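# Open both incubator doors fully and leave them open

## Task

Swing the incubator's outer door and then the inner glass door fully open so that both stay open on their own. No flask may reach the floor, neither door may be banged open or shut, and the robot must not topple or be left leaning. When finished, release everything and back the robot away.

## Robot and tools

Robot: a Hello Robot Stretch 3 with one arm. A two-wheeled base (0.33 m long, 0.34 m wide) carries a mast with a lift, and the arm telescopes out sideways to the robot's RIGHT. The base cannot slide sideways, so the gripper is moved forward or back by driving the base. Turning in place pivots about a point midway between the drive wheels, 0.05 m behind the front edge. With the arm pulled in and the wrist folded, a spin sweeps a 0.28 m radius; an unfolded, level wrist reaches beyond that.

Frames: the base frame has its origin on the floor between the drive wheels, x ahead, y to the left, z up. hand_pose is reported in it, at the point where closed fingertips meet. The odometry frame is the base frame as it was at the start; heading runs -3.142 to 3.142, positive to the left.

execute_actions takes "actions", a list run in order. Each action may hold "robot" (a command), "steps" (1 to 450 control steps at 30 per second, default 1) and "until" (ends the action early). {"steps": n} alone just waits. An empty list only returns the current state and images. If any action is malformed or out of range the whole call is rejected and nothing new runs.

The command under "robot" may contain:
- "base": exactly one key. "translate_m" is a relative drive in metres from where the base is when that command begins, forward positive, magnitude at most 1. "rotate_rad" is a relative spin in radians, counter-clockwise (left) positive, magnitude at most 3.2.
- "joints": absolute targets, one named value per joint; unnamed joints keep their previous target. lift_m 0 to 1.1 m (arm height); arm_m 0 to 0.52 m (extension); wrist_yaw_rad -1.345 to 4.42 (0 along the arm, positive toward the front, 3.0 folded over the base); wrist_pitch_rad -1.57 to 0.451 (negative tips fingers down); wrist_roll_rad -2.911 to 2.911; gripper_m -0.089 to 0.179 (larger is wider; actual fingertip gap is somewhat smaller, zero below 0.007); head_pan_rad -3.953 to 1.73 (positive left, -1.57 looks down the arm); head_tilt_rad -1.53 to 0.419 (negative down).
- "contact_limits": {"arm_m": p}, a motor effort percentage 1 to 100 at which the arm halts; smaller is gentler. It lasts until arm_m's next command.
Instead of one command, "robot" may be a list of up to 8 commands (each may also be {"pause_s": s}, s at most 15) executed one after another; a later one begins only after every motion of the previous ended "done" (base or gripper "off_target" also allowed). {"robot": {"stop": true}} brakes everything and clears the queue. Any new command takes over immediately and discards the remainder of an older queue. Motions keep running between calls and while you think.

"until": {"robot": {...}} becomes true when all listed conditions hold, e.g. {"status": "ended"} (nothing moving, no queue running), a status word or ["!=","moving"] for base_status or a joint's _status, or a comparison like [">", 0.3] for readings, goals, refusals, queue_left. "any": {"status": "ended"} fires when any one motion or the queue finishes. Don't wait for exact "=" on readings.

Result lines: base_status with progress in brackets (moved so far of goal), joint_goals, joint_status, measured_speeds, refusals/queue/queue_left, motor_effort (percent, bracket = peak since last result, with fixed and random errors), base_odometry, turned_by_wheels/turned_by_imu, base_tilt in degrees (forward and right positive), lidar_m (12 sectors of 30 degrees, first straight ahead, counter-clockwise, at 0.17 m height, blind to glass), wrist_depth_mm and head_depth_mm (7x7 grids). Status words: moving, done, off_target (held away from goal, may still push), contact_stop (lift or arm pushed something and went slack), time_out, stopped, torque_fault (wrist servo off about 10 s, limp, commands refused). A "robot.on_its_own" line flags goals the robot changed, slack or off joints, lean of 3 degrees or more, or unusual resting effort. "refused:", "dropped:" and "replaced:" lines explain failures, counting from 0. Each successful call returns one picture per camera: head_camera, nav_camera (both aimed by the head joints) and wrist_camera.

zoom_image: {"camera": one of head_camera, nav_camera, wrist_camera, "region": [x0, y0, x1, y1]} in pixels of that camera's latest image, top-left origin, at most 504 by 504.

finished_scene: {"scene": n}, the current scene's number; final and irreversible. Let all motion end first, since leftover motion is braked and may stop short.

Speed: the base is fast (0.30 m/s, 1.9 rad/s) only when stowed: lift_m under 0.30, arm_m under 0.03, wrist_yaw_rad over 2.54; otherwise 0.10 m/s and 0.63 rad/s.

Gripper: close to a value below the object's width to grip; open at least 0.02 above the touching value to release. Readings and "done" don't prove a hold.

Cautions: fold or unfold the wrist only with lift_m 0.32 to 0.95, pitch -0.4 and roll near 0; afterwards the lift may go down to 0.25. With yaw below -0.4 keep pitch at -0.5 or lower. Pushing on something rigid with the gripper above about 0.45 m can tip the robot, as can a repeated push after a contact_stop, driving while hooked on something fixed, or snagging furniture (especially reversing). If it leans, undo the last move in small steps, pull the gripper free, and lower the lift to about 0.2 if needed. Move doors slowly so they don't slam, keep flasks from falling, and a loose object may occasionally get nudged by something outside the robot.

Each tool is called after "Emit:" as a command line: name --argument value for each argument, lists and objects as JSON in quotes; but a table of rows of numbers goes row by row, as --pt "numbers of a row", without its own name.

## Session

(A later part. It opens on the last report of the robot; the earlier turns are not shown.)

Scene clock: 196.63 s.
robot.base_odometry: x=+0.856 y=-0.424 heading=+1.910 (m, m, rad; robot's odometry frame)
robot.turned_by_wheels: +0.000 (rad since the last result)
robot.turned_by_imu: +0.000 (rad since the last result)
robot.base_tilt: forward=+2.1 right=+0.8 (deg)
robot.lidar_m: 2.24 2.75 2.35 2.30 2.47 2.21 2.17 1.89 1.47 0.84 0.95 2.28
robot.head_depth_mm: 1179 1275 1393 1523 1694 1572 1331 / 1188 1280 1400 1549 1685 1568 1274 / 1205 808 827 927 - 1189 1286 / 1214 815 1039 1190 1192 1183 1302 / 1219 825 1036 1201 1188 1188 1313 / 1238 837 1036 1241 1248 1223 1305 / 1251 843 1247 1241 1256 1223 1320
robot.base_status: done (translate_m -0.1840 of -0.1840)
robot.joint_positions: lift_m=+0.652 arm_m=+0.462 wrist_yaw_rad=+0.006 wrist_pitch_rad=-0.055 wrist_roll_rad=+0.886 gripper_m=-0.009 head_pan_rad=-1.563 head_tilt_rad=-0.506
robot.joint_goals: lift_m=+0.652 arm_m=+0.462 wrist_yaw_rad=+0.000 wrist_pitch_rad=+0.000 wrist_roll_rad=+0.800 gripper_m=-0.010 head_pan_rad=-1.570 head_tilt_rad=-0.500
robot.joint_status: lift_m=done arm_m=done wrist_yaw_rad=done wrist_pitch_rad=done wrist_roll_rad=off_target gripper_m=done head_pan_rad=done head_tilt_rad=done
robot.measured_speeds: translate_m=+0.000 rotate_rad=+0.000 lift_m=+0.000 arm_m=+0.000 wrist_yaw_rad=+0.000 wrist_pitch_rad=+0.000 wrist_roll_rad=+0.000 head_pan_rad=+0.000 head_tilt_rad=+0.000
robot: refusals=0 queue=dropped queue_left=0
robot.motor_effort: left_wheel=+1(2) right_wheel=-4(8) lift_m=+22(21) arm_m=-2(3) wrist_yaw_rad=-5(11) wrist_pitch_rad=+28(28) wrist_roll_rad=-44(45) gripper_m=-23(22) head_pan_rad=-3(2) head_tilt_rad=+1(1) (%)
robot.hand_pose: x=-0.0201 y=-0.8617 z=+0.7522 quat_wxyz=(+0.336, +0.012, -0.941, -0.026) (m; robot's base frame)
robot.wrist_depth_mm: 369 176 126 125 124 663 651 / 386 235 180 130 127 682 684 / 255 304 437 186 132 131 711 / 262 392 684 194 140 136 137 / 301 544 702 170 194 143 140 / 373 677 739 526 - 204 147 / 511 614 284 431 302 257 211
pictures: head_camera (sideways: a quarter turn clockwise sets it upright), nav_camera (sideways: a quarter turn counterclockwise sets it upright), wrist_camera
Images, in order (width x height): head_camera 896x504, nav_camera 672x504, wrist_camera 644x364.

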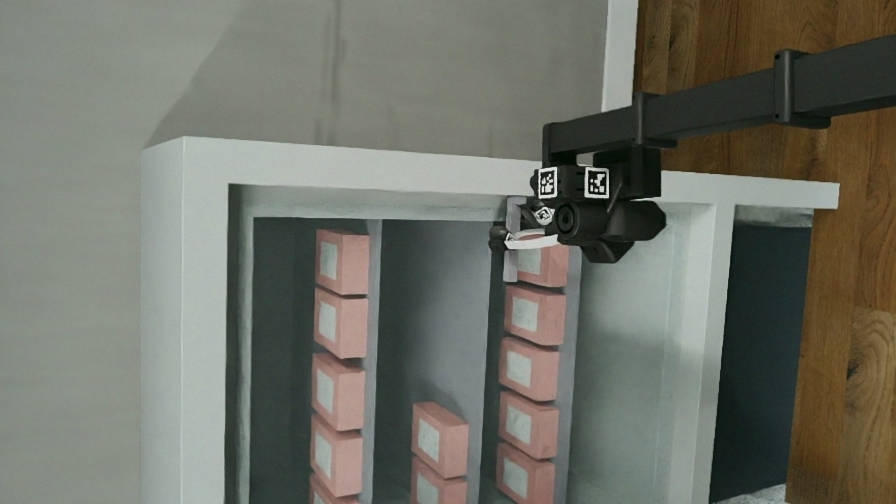

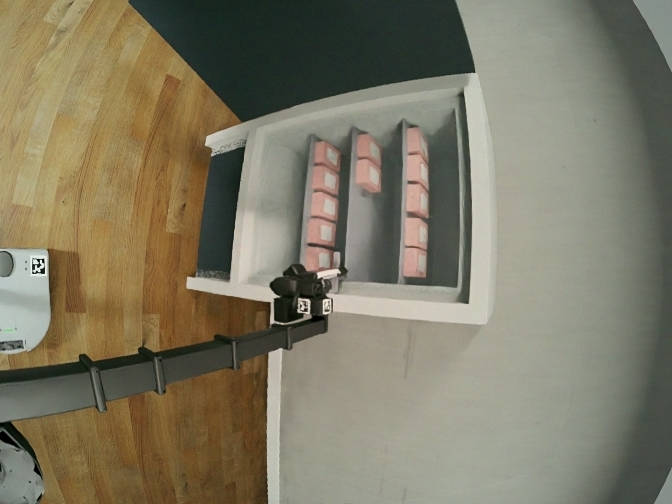

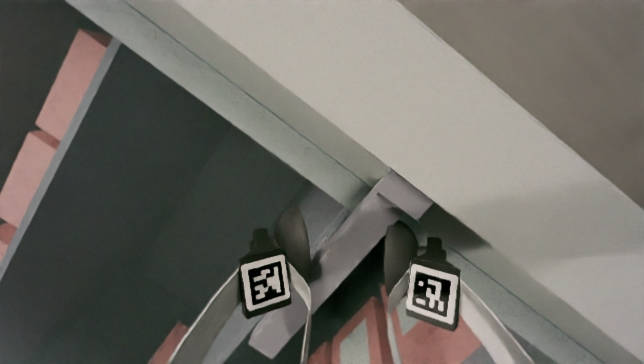

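Emit:
execute_actions --actions '[{"robot":[{"joints":{"gripper_m":0.05}},{"joints":{"wrist_roll_rad":1.57,"arm_m":0.468}},{"joints":{"gripper_m":-0.05}},{"pause_s":0.5},{"joints":{"arm_m":0.43},"contact_limits":{"arm_m":24}}],"steps":250,"until":{"robot":{"status":"ended"}}}]'

Scene clock: 202.17 s.
robot.base_odometry: x=+0.856 y=-0.424 heading=+1.909 (m, m, rad; robot's odometry frame)
robot.turned_by_wheels: +0.000 (rad since the last result)
robot.turned_by_imu: -0.001 (rad since the last result)
robot.base_tilt: forward=+2.1 right=+0.8 (deg)
robot.lidar_m: 2.24 2.75 2.34 2.30 2.48 2.22 2.18 1.90 1.47 0.84 0.95 2.27
robot.head_depth_mm: 1176 1272 1387 1535 1702 1578 1342 / 1191 1290 1408 1540 1679 1572 1274 / 1204 809 831 927 961 1193 1279 / 1215 818 1037 1197 1140 1187 1310 / 1226 824 1036 1192 1189 1196 1315 / 1240 836 1042 1233 1260 1217 1317 / 1253 843 1238 1246 1259 1228 1309
robot.base_status: done (translate_m -0.1840 of -0.1840)
robot.joint_positions: lift_m=+0.652 arm_m=+0.430 wrist_yaw_rad=+0.002 wrist_pitch_rad=-0.028 wrist_roll_rad=+1.571 gripper_m=-0.043 head_pan_rad=-1.563 head_tilt_rad=-0.506
robot.joint_goals: lift_m=+0.652 arm_m=+0.430 wrist_yaw_rad=+0.000 wrist_pitch_rad=+0.000 wrist_roll_rad=+1.570 gripper_m=-0.044 head_pan_rad=-1.570 head_tilt_rad=-0.500
robot.joint_status: lift_m=done arm_m=done wrist_yaw_rad=done wrist_pitch_rad=done wrist_roll_rad=done gripper_m=done head_pan_rad=done head_tilt_rad=done
robot.measured_speeds: translate_m=+0.000 rotate_rad=+0.000 lift_m=+0.000 arm_m=+0.000 wrist_yaw_rad=+0.000 wrist_pitch_rad=+0.000 wrist_roll_rad=+0.000 head_pan_rad=+0.000 head_tilt_rad=+0.000
robot: refusals=0 queue=done queue_left=0
robot.on_its_own: gripper_m is held at -0.044, not at your -0.050, by its stall guard, which is not easing now
robot.motor_effort: left_wheel=-1(1) right_wheel=+2(4) lift_m=+22(21) arm_m=-2(7) wrist_yaw_rad=-1(6) wrist_pitch_rad=+13(28) wrist_roll_rad=+0(41) gripper_m=-17(100) head_pan_rad=-2(2) head_tilt_rad=+1(2) (%)
robot.contact_limits: arm_m 24 (drawing in: default 15, maximum 24; extending or still: default 21, maximum 34)
robot.hand_pose: x=-0.0209 y=-0.8307 z=+0.7592 quat_wxyz=(+0.000, +0.001, -1.000, -0.014) (m; robot's base frame)
robot.wrist_depth_mm: 723 729 721 708 712 730 700 / 163 162 161 160 159 159 159 / 168 166 167 166 166 166 165 / 228 226 226 224 224 224 223 / 411 301 549 706 674 303 425 / 408 319 525 - 581 314 444 / 407 328 465 790 797 326 447
pictures: head_camera (sideways: a quarter turn clockwise sets it upright), nav_camera (sideways: a quarter turn counterclockwise sets it upright), wrist_camera
Images, in order (width x height): head_camera 896x504, nav_camera 672x504, wrist_camera 644x364.

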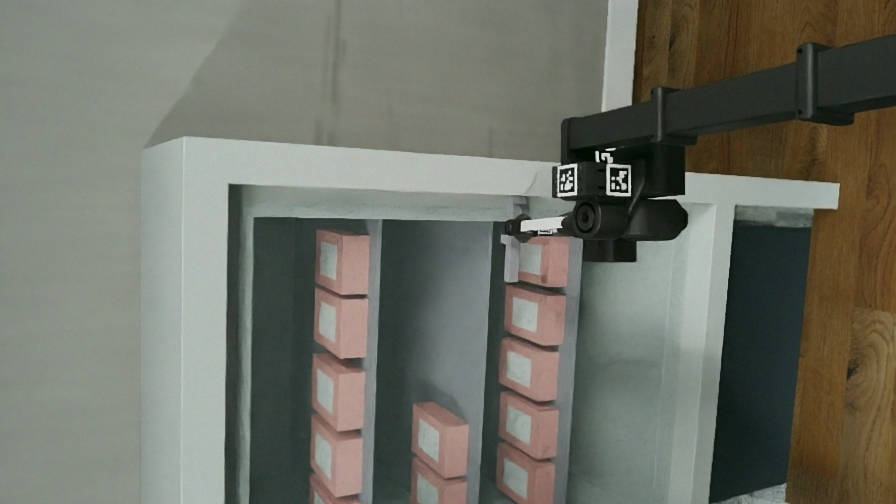

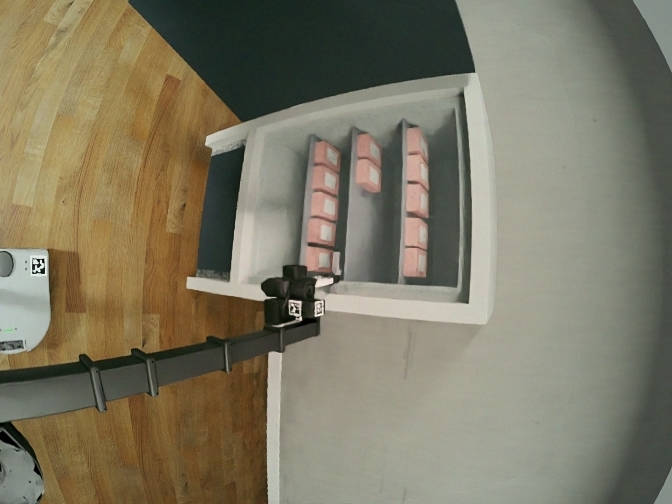

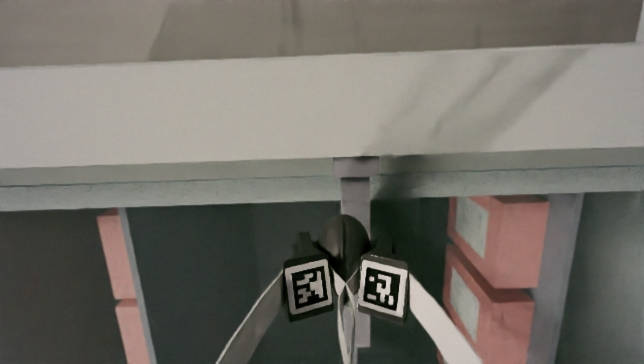

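Emit:
execute_actions --actions '[{"robot":[{"joints":{"gripper_m":0.05}},{"base":{"translate_m":0.02}},{"joints":{"arm_m":0.468}},{"joints":{"gripper_m":-0.03}},{"joints":{"wrist_roll_rad":2.4}}],"steps":250,"until":{"robot":{"status":"ended"}}}]'

Scene clock: 209.37 s.
robot.base_odometry: x=+0.849 y=-0.405 heading=+1.909 (m, m, rad; robot's odometry frame)
robot.turned_by_wheels: +0.000 (rad since the last result)
robot.turned_by_imu: -0.001 (rad since the last result)
robot.base_tilt: forward=+2.1 right=+0.8 (deg)
robot.lidar_m: 2.23 2.73 2.34 2.31 2.46 2.23 2.20 1.89 1.48 0.84 0.96 2.28
robot.head_depth_mm: 1186 1275 1393 1511 1685 1576 1325 / 1188 1261 1385 1548 1692 1572 1280 / 1200 809 844 931 - 1157 1280 / 1208 818 1036 1195 1188 1181 1302 / 1228 828 1035 1196 1187 1193 1320 / 1231 835 1046 1242 1252 1218 1314 / 1252 845 1195 1181 1258 1221 1307
robot.base_status: done (translate_m +0.0200 of +0.0200)
robot.joint_positions: lift_m=+0.652 arm_m=+0.468 wrist_yaw_rad=-0.002 wrist_pitch_rad=-0.049 wrist_roll_rad=+2.387 gripper_m=-0.029 head_pan_rad=-1.563 head_tilt_rad=-0.506
robot.joint_goals: lift_m=+0.652 arm_m=+0.468 wrist_yaw_rad=+0.000 wrist_pitch_rad=+0.000 wrist_roll_rad=+2.400 gripper_m=-0.030 head_pan_rad=-1.570 head_tilt_rad=-0.500
robot.joint_status: lift_m=done arm_m=done wrist_yaw_rad=done wrist_pitch_rad=done wrist_roll_rad=done gripper_m=done head_pan_rad=done head_tilt_rad=done
robot.measured_speeds: translate_m=+0.000 rotate_rad=+0.000 lift_m=+0.000 arm_m=+0.000 wrist_yaw_rad=+0.000 wrist_pitch_rad=+0.000 wrist_roll_rad=+0.000 head_pan_rad=+0.000 head_tilt_rad=+0.000
robot: refusals=0 queue=done queue_left=0
robot.motor_effort: left_wheel=-2(2) right_wheel=+5(7) lift_m=+21(22) arm_m=+1(4) wrist_yaw_rad=+1(2) wrist_pitch_rad=+25(27) wrist_roll_rad=+7(11) gripper_m=-20(94) head_pan_rad=-2(3) head_tilt_rad=+2(2) (%)
robot.hand_pose: x=-0.0216 y=-0.8677 z=+0.7538 quat_wxyz=(-0.396, -0.011, -0.918, -0.023) (m; robot's base frame)
robot.wrist_depth_mm: 675 674 126 128 178 234 399 / 676 129 129 179 255 246 412 / 704 131 133 184 630 273 255 / 415 134 140 189 659 380 269 / 136 138 192 154 676 684 310 / 140 192 198 158 - 704 546 / 144 200 333 406 721 555 519
pictures: head_camera (sideways: a quarter turn clockwise sets it upright), nav_camera (sideways: a quarter turn counterclockwise sets it upright), wrist_camera
Images, in order (width x height): head_camera 896x504, nav_camera 672x504, wrist_camera 644x364.

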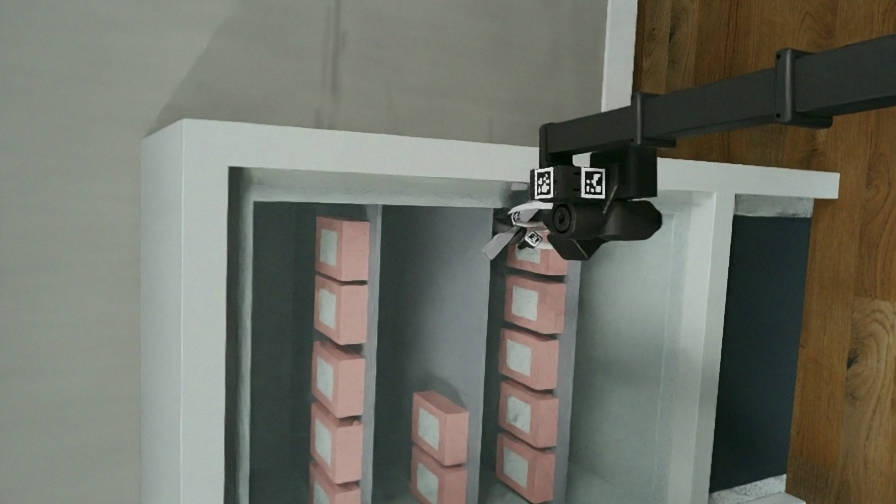

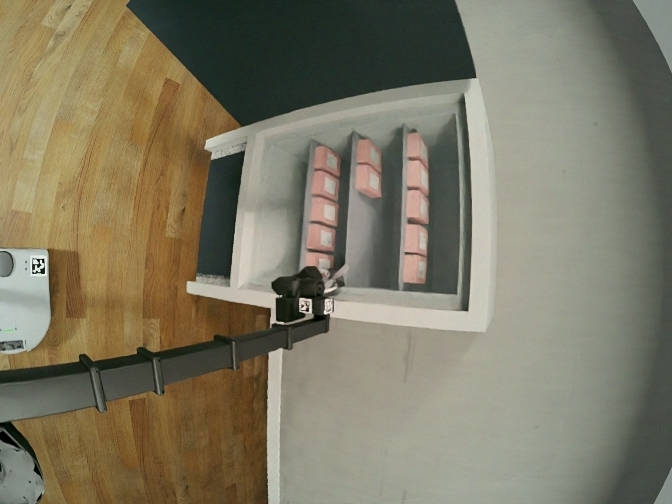

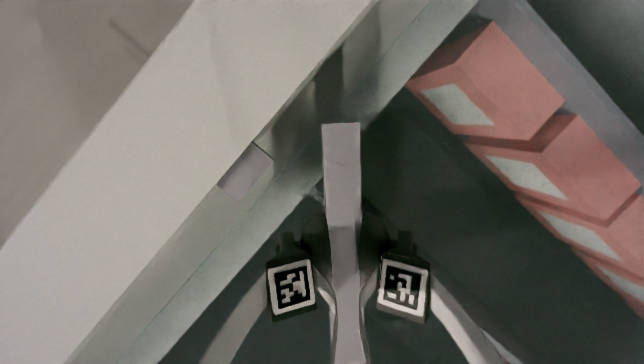

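Emit:
execute_actions --actions '[{"robot":[{"joints":{"wrist_roll_rad":2.85}},{"joints":{"arm_m":0.36},"contact_limits":{"arm_m":24}}],"steps":250,"until":{"robot":{"status":"ended"}}}]'

Scene clock: 213.00 s.
robot.base_odometry: x=+0.849 y=-0.405 heading=+1.910 (m, m, rad; robot's odometry frame)
robot.turned_by_wheels: +0.000 (rad since the last result)
robot.turned_by_imu: +0.000 (rad since the last result)
robot.base_tilt: forward=+2.1 right=+0.8 (deg)
robot.lidar_m: 2.22 2.73 2.34 2.30 2.46 2.24 2.20 1.89 1.48 0.84 0.96 2.28
robot.head_depth_mm: 1185 1280 1387 1524 1691 1581 1335 / 1194 1270 1397 1540 1707 - 1309 / 1199 807 843 932 1009 - 1273 / 1216 819 1037 1198 1187 1205 1312 / 1225 824 1038 1196 1197 1192 1311 / 1244 837 1041 1238 1260 1219 1315 / 1252 842 1200 1225 1260 1227 1312
robot.base_status: done (translate_m +0.0200 of +0.0200)
robot.joint_positions: lift_m=+0.652 arm_m=+0.360 wrist_yaw_rad=+0.064 wrist_pitch_rad=-0.043 wrist_roll_rad=+2.845 gripper_m=-0.029 head_pan_rad=-1.563 head_tilt_rad=-0.506
robot.joint_goals: lift_m=+0.652 arm_m=+0.360 wrist_yaw_rad=+0.060 wrist_pitch_rad=+0.000 wrist_roll_rad=+2.850 gripper_m=-0.030 head_pan_rad=-1.570 head_tilt_rad=-0.500
robot.joint_status: lift_m=done arm_m=done wrist_yaw_rad=done wrist_pitch_rad=done wrist_roll_rad=done gripper_m=done head_pan_rad=done head_tilt_rad=done
robot.measured_speeds: translate_m=+0.000 rotate_rad=+0.000 lift_m=+0.000 arm_m=+0.000 wrist_yaw_rad=+0.000 wrist_pitch_rad=+0.000 wrist_roll_rad=+0.000 head_pan_rad=+0.000 head_tilt_rad=+0.000
robot: refusals=0 queue=done queue_left=0
robot.on_its_own: wrist_yaw_rad is held at +0.060, not at your +0.000, by its stall guard, which is not easing now
robot.motor_effort: left_wheel=+1(10) right_wheel=-4(37) lift_m=+21(23) arm_m=-2(2) wrist_yaw_rad=-6(45) wrist_pitch_rad=+22(24) wrist_roll_rad=+3(7) gripper_m=-18(24) head_pan_rad=-2(3) head_tilt_rad=+2(1) (%)
robot.contact_limits: arm_m 24 (drawing in: default 15, maximum 24; extending or still: default 21, maximum 34)
robot.hand_pose: x=-0.0047 y=-0.7597 z=+0.7554 quat_wxyz=(-0.593, +0.013, -0.804, -0.037) (m; robot's base frame)
robot.wrist_depth_mm: 720 762 226 323 351 644 565 / 753 790 231 440 368 371 557 / 775 776 240 735 761 514 404 / 792 785 249 347 785 790 559 / 817 246 296 756 799 479 519 / 825 248 307 - 768 677 475 / 839 253 312 378 439 556 509
pictures: head_camera (sideways: a quarter turn clockwise sets it upright), nav_camera (sideways: a quarter turn counterclockwise sets it upright), wrist_camera
Images, in order (width x height): head_camera 896x504, nav_camera 672x504, wrist_camera 644x364.

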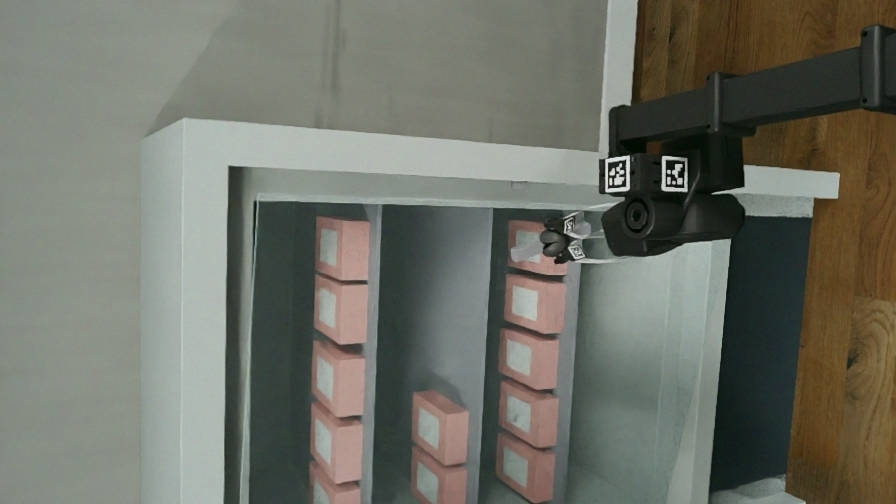

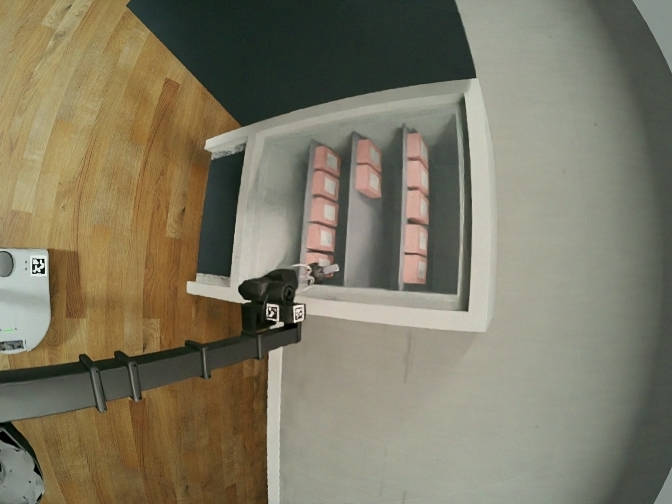

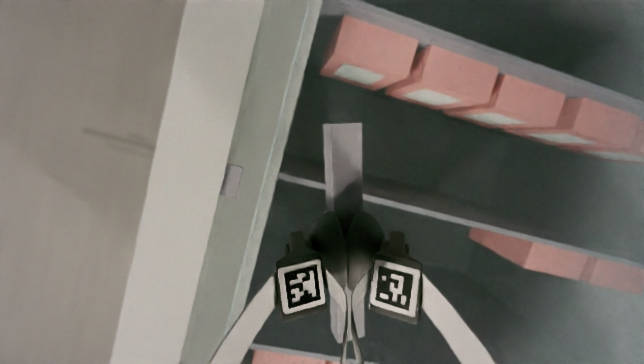

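Emit:
execute_actions --actions '[{"robot":[{"joints":{"arm_m":0.25,"wrist_yaw_rad":0.25},"contact_limits":{"arm_m":24}},{"base":{"translate_m":0.03},"joints":{"arm_m":0.13,"wrist_yaw_rad":0.45},"contact_limits":{"arm_m":24}}],"steps":250,"until":{"robot":{"status":"ended"}}}]'

Scene clock: 217.27 s.
robot.base_odometry: x=+0.839 y=-0.377 heading=+1.909 (m, m, rad; robot's odometry frame)
robot.turned_by_wheels: +0.000 (rad since the last result)
robot.turned_by_imu: -0.001 (rad since the last result)
robot.base_tilt: forward=+2.1 right=+0.8 (deg)
robot.lidar_m: 2.20 2.70 2.34 2.30 2.46 2.27 2.23 1.89 1.48 0.85 0.96 2.28
robot.head_depth_mm: 1180 1280 1396 1537 1708 1571 1304 / 1199 1005 834 1512 1702 1577 1343 / 1202 813 946 980 1055 1162 1286 / 1225 822 1037 1200 1144 1199 1319 / 1235 828 1039 1205 1258 1195 1307 / 1243 839 1255 1237 1259 1221 1309 / 1249 852 1136 1171 1199 1227 1304
robot.base_status: done (translate_m +0.0300 of +0.0300)
robot.joint_positions: lift_m=+0.652 arm_m=+0.130 wrist_yaw_rad=+0.449 wrist_pitch_rad=-0.027 wrist_roll_rad=+2.853 gripper_m=-0.029 head_pan_rad=-1.563 head_tilt_rad=-0.506
robot.joint_goals: lift_m=+0.652 arm_m=+0.130 wrist_yaw_rad=+0.450 wrist_pitch_rad=+0.000 wrist_roll_rad=+2.850 gripper_m=-0.030 head_pan_rad=-1.570 head_tilt_rad=-0.500
robot.joint_status: lift_m=done arm_m=done wrist_yaw_rad=done wrist_pitch_rad=done wrist_roll_rad=done gripper_m=done head_pan_rad=done head_tilt_rad=done
robot.measured_speeds: translate_m=+0.000 rotate_rad=+0.000 lift_m=+0.000 arm_m=+0.000 wrist_yaw_rad=+0.000 wrist_pitch_rad=+0.000 wrist_roll_rad=+0.000 head_pan_rad=+0.000 head_tilt_rad=+0.000
robot: refusals=0 queue=done queue_left=0
robot.motor_effort: left_wheel=-1(18) right_wheel=+1(59) lift_m=+21(20) arm_m=-2(2) wrist_yaw_rad=+1(74) wrist_pitch_rad=+13(26) wrist_roll_rad=-1(3) gripper_m=-14(22) head_pan_rad=-3(3) head_tilt_rad=+0(2) (%)
robot.contact_limits: arm_m 24 (drawing in: default 15, maximum 24; extending or still: default 21, maximum 34)
robot.hand_pose: x=+0.0898 y=-0.5053 z=+0.7594 quat_wxyz=(-0.580, +0.170, -0.783, -0.144) (m; robot's base frame)
robot.wrist_depth_mm: 358 506 580 920 727 617 544 / 371 822 928 666 698 613 527 / 387 628 958 952 715 610 528 / 432 750 - 841 726 607 529 / 445 575 659 812 729 601 521 / 458 692 803 - 666 594 517 / 480 561 652 716 720 577 507
pictures: head_camera (sideways: a quarter turn clockwise sets it upright), nav_camera (sideways: a quarter turn counterclockwise sets it upright), wrist_camera
Images, in order (width x height): head_camera 896x504, nav_camera 672x504, wrist_camera 644x364.

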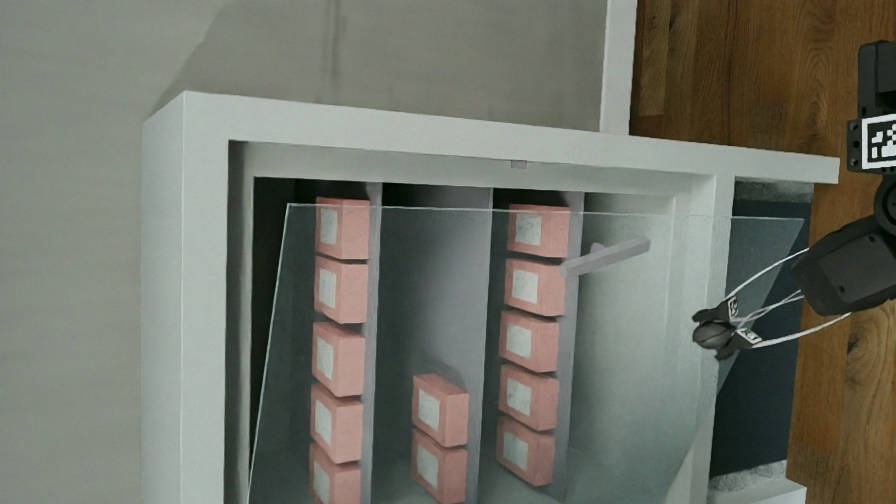

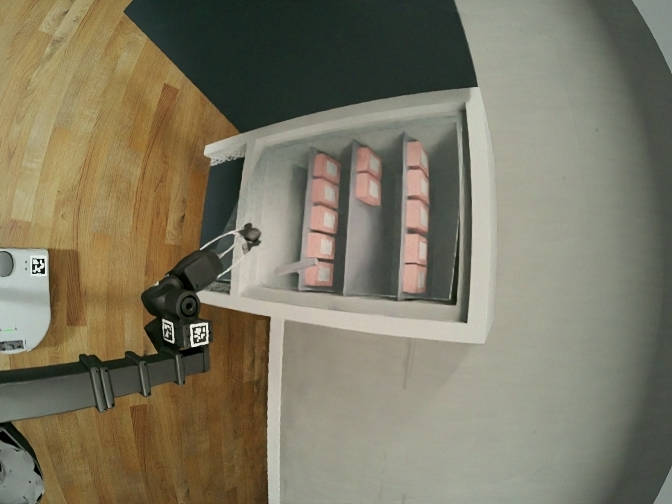

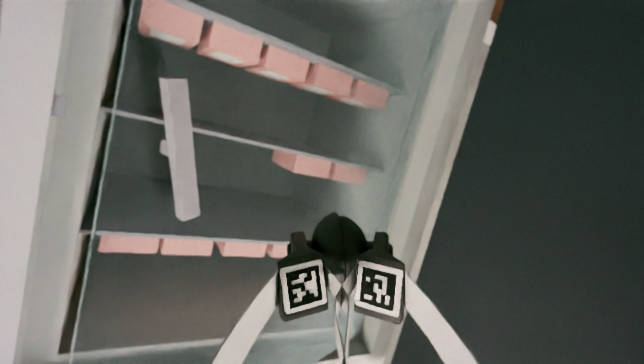

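Emit:
execute_actions --actions '[{"robot":[{"base":{"translate_m":-0.13}},{"joints":{"wrist_yaw_rad":0,"wrist_roll_rad":1.57}},{"joints":{"arm_m":0.42}},{"base":{"translate_m":0.05},"joints":{"wrist_yaw_rad":0.4}}],"steps":400,"until":{"robot":{"status":"ended"}}}]'

Scene clock: 226.37 s.
robot.base_odometry: x=+0.866 y=-0.452 heading=+1.909 (m, m, rad; robot's odometry frame)
robot.turned_by_wheels: +0.000 (rad since the last result)
robot.turned_by_imu: -0.001 (rad since the last result)
robot.base_tilt: forward=+2.1 right=+0.8 (deg)
robot.lidar_m: 2.27 2.78 2.35 2.31 2.47 2.19 2.15 1.88 1.47 0.84 0.95 2.27
robot.head_depth_mm: 1175 1269 1390 1523 1701 1580 1341 / 1190 1290 1402 1539 1694 1586 1306 / 1200 811 833 921 1652 1465 1285 / 1211 815 955 1084 1123 1174 1289 / 1216 824 1039 1195 1142 1192 1311 / 1229 835 1043 1198 1259 1221 1307 / 1242 842 1263 1244 1256 1209 1322
robot.base_status: done (translate_m +0.0500 of +0.0500)
robot.joint_positions: lift_m=+0.652 arm_m=+0.420 wrist_yaw_rad=+0.398 wrist_pitch_rad=-0.026 wrist_roll_rad=+1.577 gripper_m=-0.029 head_pan_rad=-1.563 head_tilt_rad=-0.506
robot.joint_goals: lift_m=+0.652 arm_m=+0.420 wrist_yaw_rad=+0.400 wrist_pitch_rad=+0.000 wrist_roll_rad=+1.570 gripper_m=-0.030 head_pan_rad=-1.570 head_tilt_rad=-0.500
robot.joint_status: lift_m=done arm_m=done wrist_yaw_rad=done wrist_pitch_rad=done wrist_roll_rad=done gripper_m=done head_pan_rad=done head_tilt_rad=done
robot.measured_speeds: translate_m=+0.000 rotate_rad=+0.000 lift_m=+0.000 arm_m=+0.000 wrist_yaw_rad=+0.000 wrist_pitch_rad=+0.000 wrist_roll_rad=+0.000 head_pan_rad=+0.000 head_tilt_rad=+0.000
robot: refusals=0 queue=done queue_left=0
robot.motor_effort: left_wheel=-1(4) right_wheel=+1(10) lift_m=+21(21) arm_m=+3(2) wrist_yaw_rad=+1(3) wrist_pitch_rad=+13(14) wrist_roll_rad=-3(5) gripper_m=-12(13) head_pan_rad=-2(2) head_tilt_rad=+1(2) (%)
robot.hand_pose: x=+0.0777 y=-0.8002 z=+0.7596 quat_wxyz=(+0.000, +0.198, -0.980, -0.014) (m; robot's base frame)
robot.wrist_depth_mm: 197 197 198 198 198 199 201 / 389 288 563 660 650 290 399 / 415 308 548 732 711 312 440 / 418 358 560 828 756 348 467 / 414 518 531 868 650 412 467 / 410 593 519 - 476 612 468 / 421 584 582 586 583 588 480
pictures: head_camera (sideways: a quarter turn clockwise sets it upright), nav_camera (sideways: a quarter turn counterclockwise sets it upright), wrist_camera
Images, in order (width x height): head_camera 896x504, nav_camera 672x504, wrist_camera 644x364.

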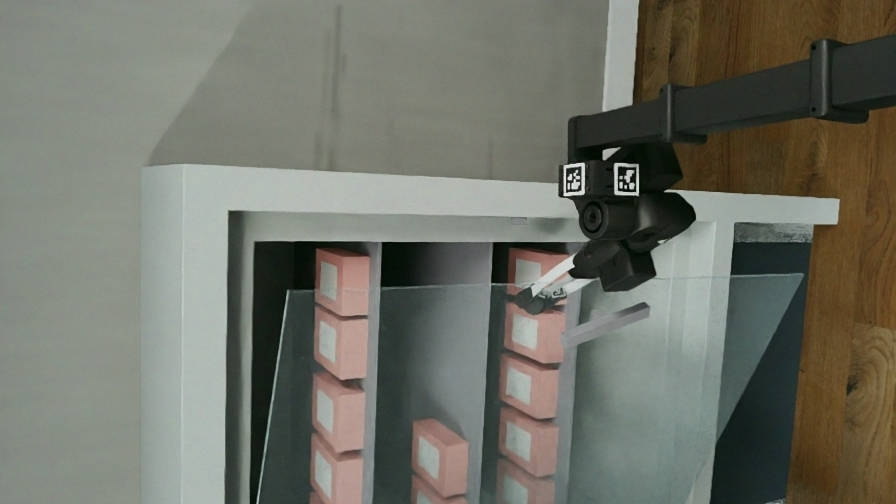

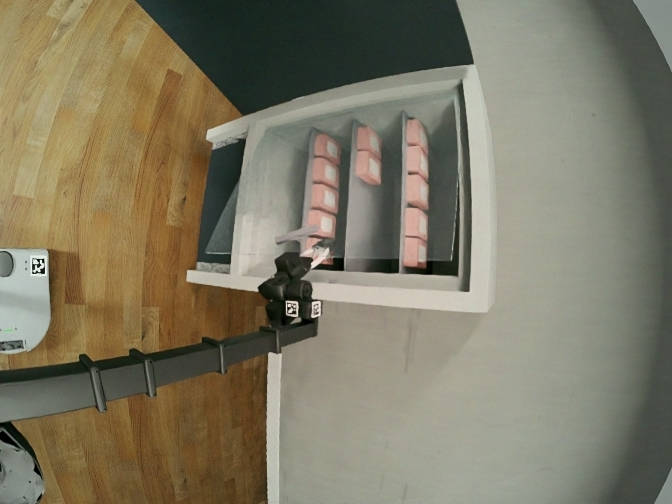

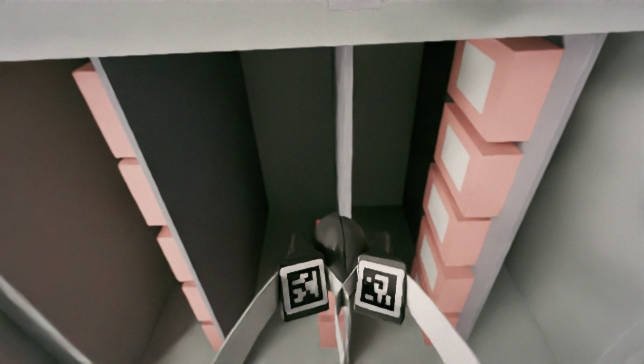

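Emit:
execute_actions --actions '[{"robot":[{"base":{"translate_m":0.08}},{"base":{"translate_m":0.15},"joints":{"arm_m":0.33}}],"steps":400,"until":{"robot":{"status":"ended"}}}]'

Scene clock: 231.10 s.
robot.base_odometry: x=+0.790 y=-0.235 heading=+1.908 (m, m, rad; robot's odometry frame)
robot.turned_by_wheels: -0.001 (rad since the last result)
robot.turned_by_imu: -0.211 (rad since the last result)
robot.base_tilt: forward=+2.1 right=+0.7 (deg)
robot.lidar_m: 2.41 2.09 2.48 2.31 2.34 2.53 2.34 2.36 1.56 0.86 0.90 1.84
robot.head_depth_mm: 1244 1353 1501 1660 1810 1585 1319 / 1237 1344 1473 1626 1784 1643 1279 / 1227 827 849 950 1042 - 1272 / 1210 821 950 1088 1118 1255 1293 / 1198 816 1176 1201 1192 1167 1279 / 1193 805 1172 1201 1145 1164 1279 / 1173 798 1178 1067 1143 1147 1256
robot.base_status: done (translate_m +0.1499 of +0.1500)
robot.joint_positions: lift_m=+0.652 arm_m=+0.330 wrist_yaw_rad=+0.385 wrist_pitch_rad=-0.027 wrist_roll_rad=+1.575 gripper_m=-0.029 head_pan_rad=-1.563 head_tilt_rad=-0.505
robot.joint_goals: lift_m=+0.652 arm_m=+0.330 wrist_yaw_rad=+0.400 wrist_pitch_rad=+0.000 wrist_roll_rad=+1.570 gripper_m=-0.030 head_pan_rad=-1.570 head_tilt_rad=-0.500
robot.joint_status: lift_m=done arm_m=done wrist_yaw_rad=done wrist_pitch_rad=done wrist_roll_rad=done gripper_m=done head_pan_rad=done head_tilt_rad=done
robot.measured_speeds: translate_m=+0.000 rotate_rad=+0.000 lift_m=+0.000 arm_m=+0.000 wrist_yaw_rad=+0.000 wrist_pitch_rad=+0.000 wrist_roll_rad=+0.000 head_pan_rad=+0.000 head_tilt_rad=+0.000
robot: refusals=0 queue=done queue_left=0
robot.on_its_own: right_wheel is at rest, and its effort (+45) is outside its rest range (-18 to +18); wrist_yaw_rad is at rest, and its effort (+14) is outside its rest range (-12 to +12)
robot.motor_effort: left_wheel=-12(20) right_wheel=+45(59) lift_m=+21(21) arm_m=+1(5) wrist_yaw_rad=+14(19) wrist_pitch_rad=+14(17) wrist_roll_rad=-2(4) gripper_m=-13(13) head_pan_rad=-3(2) head_tilt_rad=+1(1) (%)
robot.hand_pose: x=+0.0746 y=-0.7116 z=+0.7593 quat_wxyz=(+0.001, +0.191, -0.981, -0.014) (m; robot's base frame)
robot.wrist_depth_mm: 285 286 284 285 486 325 413 / 422 504 570 736 699 360 457 / 422 495 562 788 737 393 456 / 417 524 546 813 738 569 457 / 411 588 531 880 642 616 462 / 420 584 532 - 491 632 472 / 439 584 609 592 607 596 472
pictures: head_camera (sideways: a quarter turn clockwise sets it upright), nav_camera (sideways: a quarter turn counterclockwise sets it upright), wrist_camera
Images, in order (width x height): head_camera 896x504, nav_camera 672x504, wrist_camera 644x364.

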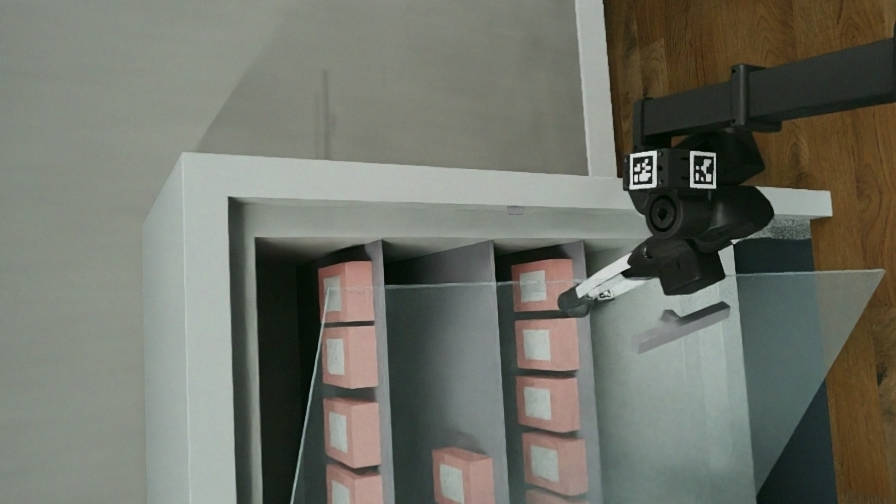

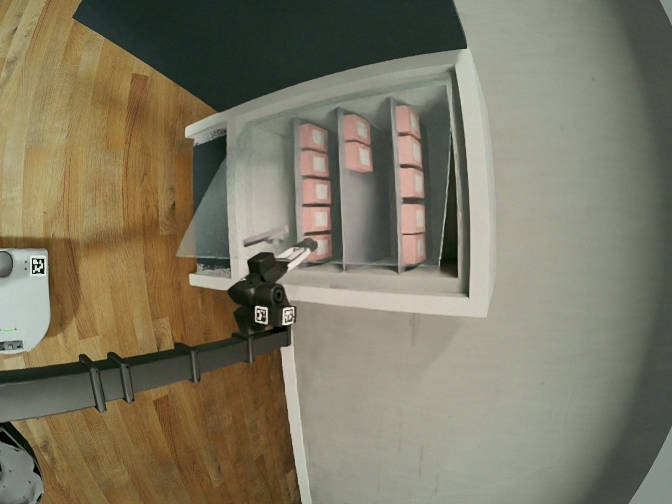

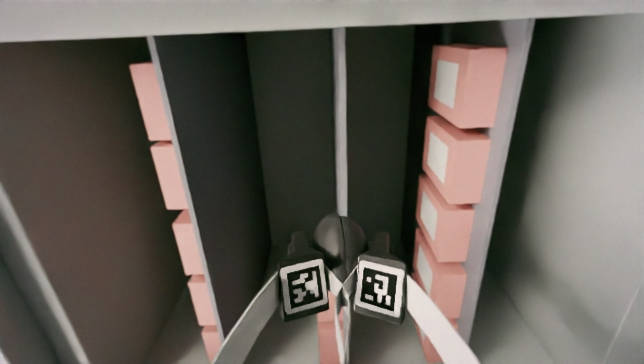

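Emit:
execute_actions --actions '[{"robot":[{"base":{"translate_m":-0.03}},{"joints":{"wrist_yaw_rad":0.9}},{"joints":{"arm_m":0.12},"contact_limits":{"arm_m":24}}],"steps":400,"until":{"robot":{"status":"ended"}}}]'

Scene clock: 236.77 s.
robot.base_odometry: x=+0.800 y=-0.263 heading=+1.910 (m, m, rad; robot's odometry frame)
robot.turned_by_wheels: +0.001 (rad since the last result)
robot.turned_by_imu: +0.001 (rad since the last result)
robot.base_tilt: forward=+2.1 right=+0.7 (deg)
robot.lidar_m: 2.44 2.11 2.46 2.30 2.33 2.50 2.31 2.34 1.56 0.85 0.90 1.85
robot.head_depth_mm: 1252 1360 1484 1648 1807 1584 1312 / 1232 1345 1475 1614 1788 1583 1347 / 1224 1284 1418 1559 1748 1534 1317 / 1220 823 897 991 1102 1175 1295 / 1203 817 1041 1204 1189 1189 1297 / 1195 809 1173 1207 1192 1164 1256 / 1180 803 1175 1093 1146 1145 1256
robot.base_status: done (translate_m -0.0300 of -0.0300)
robot.joint_positions: lift_m=+0.652 arm_m=+0.120 wrist_yaw_rad=+0.900 wrist_pitch_rad=-0.027 wrist_roll_rad=+1.575 gripper_m=-0.029 head_pan_rad=-1.563 head_tilt_rad=-0.505
robot.joint_goals: lift_m=+0.652 arm_m=+0.120 wrist_yaw_rad=+0.900 wrist_pitch_rad=+0.000 wrist_roll_rad=+1.570 gripper_m=-0.030 head_pan_rad=-1.570 head_tilt_rad=-0.500
robot.joint_status: lift_m=done arm_m=done wrist_yaw_rad=done wrist_pitch_rad=done wrist_roll_rad=done gripper_m=done head_pan_rad=done head_tilt_rad=done
robot.measured_speeds: translate_m=+0.000 rotate_rad=+0.000 lift_m=+0.000 arm_m=+0.000 wrist_yaw_rad=+0.000 wrist_pitch_rad=+0.000 wrist_roll_rad=+0.000 head_pan_rad=+0.000 head_tilt_rad=+0.000
robot: refusals=0 queue=done queue_left=0
robot.motor_effort: left_wheel=+0(14) right_wheel=-2(44) lift_m=+21(21) arm_m=-1(2) wrist_yaw_rad=-1(14) wrist_pitch_rad=+13(13) wrist_roll_rad=-2(2) gripper_m=-13(13) head_pan_rad=-2(2) head_tilt_rad=+1(1) (%)
robot.contact_limits: arm_m 24 (drawing in: default 15, maximum 24; extending or still: default 21, maximum 34)
robot.hand_pose: x=+0.1787 y=-0.4241 z=+0.7595 quat_wxyz=(+0.004, +0.435, -0.900, -0.013) (m; robot's base frame)
robot.wrist_depth_mm: 516 620 812 859 810 687 526 / - 630 762 742 739 690 611 / - 710 709 725 730 704 700 / - 705 708 689 677 659 869 / - 664 665 662 662 636 912 / - 639 630 - 622 619 897 / - 610 609 604 605 596 841
pictures: head_camera (sideways: a quarter turn clockwise sets it upright), nav_camera (sideways: a quarter turn counterclockwise sets it upright), wrist_camera
Images, in order (width x height): head_camera 896x504, nav_camera 672x504, wrist_camera 644x364.

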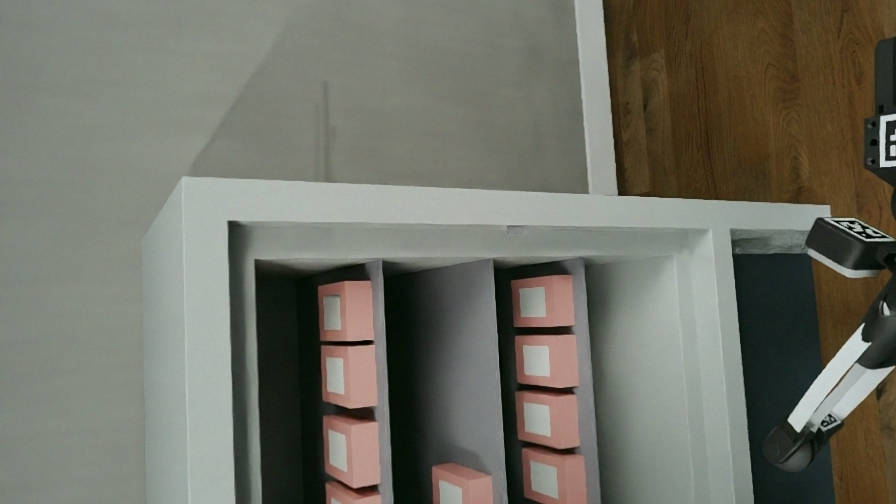

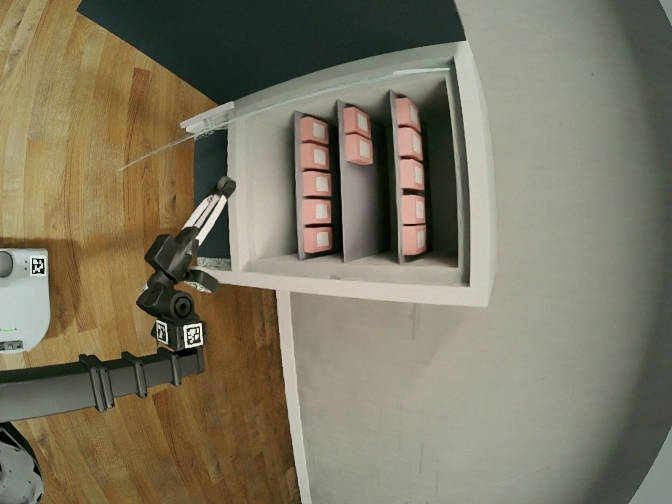

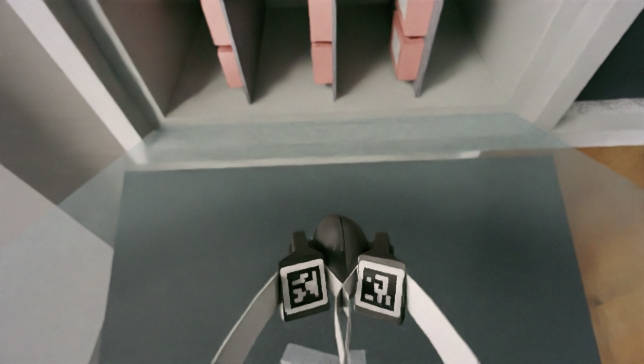

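Emit:
execute_actions --actions '[{"robot":[{"base":{"rotate_rad":0.2},"joints":{"arm_m":0.28,"head_pan_rad":-1.1}},{"base":{"translate_m":0.25}}],"steps":400,"until":{"robot":{"status":"ended"}}}]'

Scene clock: 243.47 s.
robot.base_odometry: x=+0.671 y=-0.049 heading=+2.109 (m, m, rad; robot's odometry frame)
robot.turned_by_wheels: +0.200 (rad since the last result)
robot.turned_by_imu: +0.197 (rad since the last result)
robot.base_tilt: forward=+2.1 right=+0.8 (deg)
robot.lidar_m: 2.19 1.87 2.31 2.28 2.44 2.61 2.56 1.93 0.93 0.90 1.57 2.23
robot.head_depth_mm: 1225 818 862 984 1094 1152 1242 / 1295 746 773 873 1008 1151 1279 / 1365 696 703 777 871 1000 1286 / 1440 1506 639 706 787 883 1223 / 1531 1593 590 646 710 773 892 / 1626 1734 546 593 647 711 796 / 1714 1857 508 549 596 650 718
robot.base_status: done (translate_m +0.2500 of +0.2500)
robot.joint_positions: lift_m=+0.652 arm_m=+0.280 wrist_yaw_rad=+0.898 wrist_pitch_rad=-0.025 wrist_roll_rad=+1.575 gripper_m=-0.029 head_pan_rad=-1.107 head_tilt_rad=-0.505
robot.joint_goals: lift_m=+0.652 arm_m=+0.280 wrist_yaw_rad=+0.900 wrist_pitch_rad=+0.000 wrist_roll_rad=+1.570 gripper_m=-0.030 head_pan_rad=-1.100 head_tilt_rad=-0.500
robot.joint_status: lift_m=done arm_m=done wrist_yaw_rad=done wrist_pitch_rad=done wrist_roll_rad=done gripper_m=done head_pan_rad=done head_tilt_rad=done
robot.measured_speeds: translate_m=+0.000 rotate_rad=+0.000 lift_m=+0.000 arm_m=+0.000 wrist_yaw_rad=+0.000 wrist_pitch_rad=+0.000 wrist_roll_rad=+0.000 head_pan_rad=+0.000 head_tilt_rad=+0.000
robot: refusals=0 queue=done queue_left=0
robot.motor_effort: left_wheel=-2(6) right_wheel=+3(38) lift_m=+21(21) arm_m=+2(3) wrist_yaw_rad=+2(8) wrist_pitch_rad=+12(13) wrist_roll_rad=-2(2) gripper_m=-12(13) head_pan_rad=+3(30) head_tilt_rad=+1(1) (%)
robot.hand_pose: x=+0.1785 y=-0.5839 z=+0.7599 quat_wxyz=(+0.004, +0.434, -0.901, -0.012) (m; robot's base frame)
robot.wrist_depth_mm: 310 309 304 305 304 299 299 / 308 305 302 302 301 298 295 / 304 302 297 299 294 291 292 / 298 296 295 294 290 289 288 / 297 293 291 291 290 286 284 / 295 291 288 - 285 283 282 / 290 288 286 286 282 280 281
pictures: head_camera (sideways: a quarter turn clockwise sets it upright), nav_camera (sideways: a quarter turn counterclockwise sets it upright), wrist_camera
Images, in order (width x height): head_camera 896x504, nav_camera 672x504, wrist_camera 644x364.

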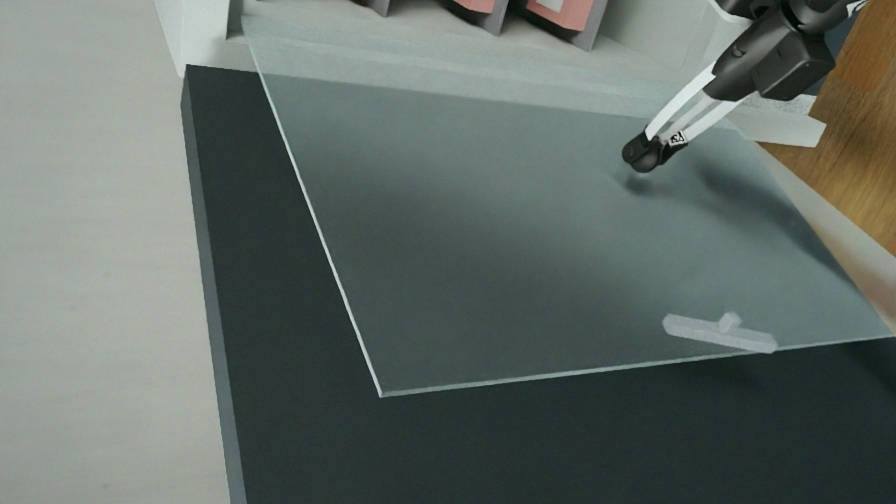

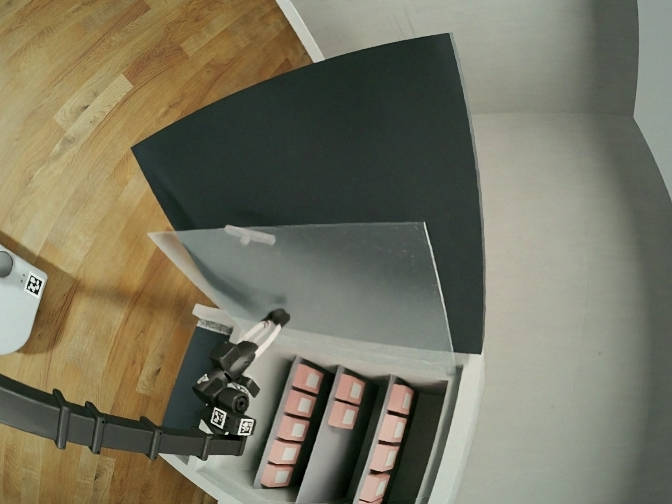

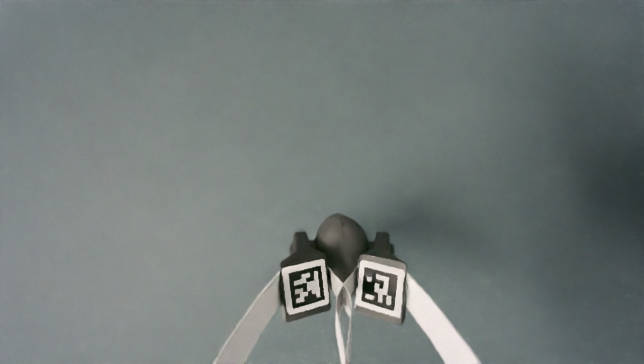

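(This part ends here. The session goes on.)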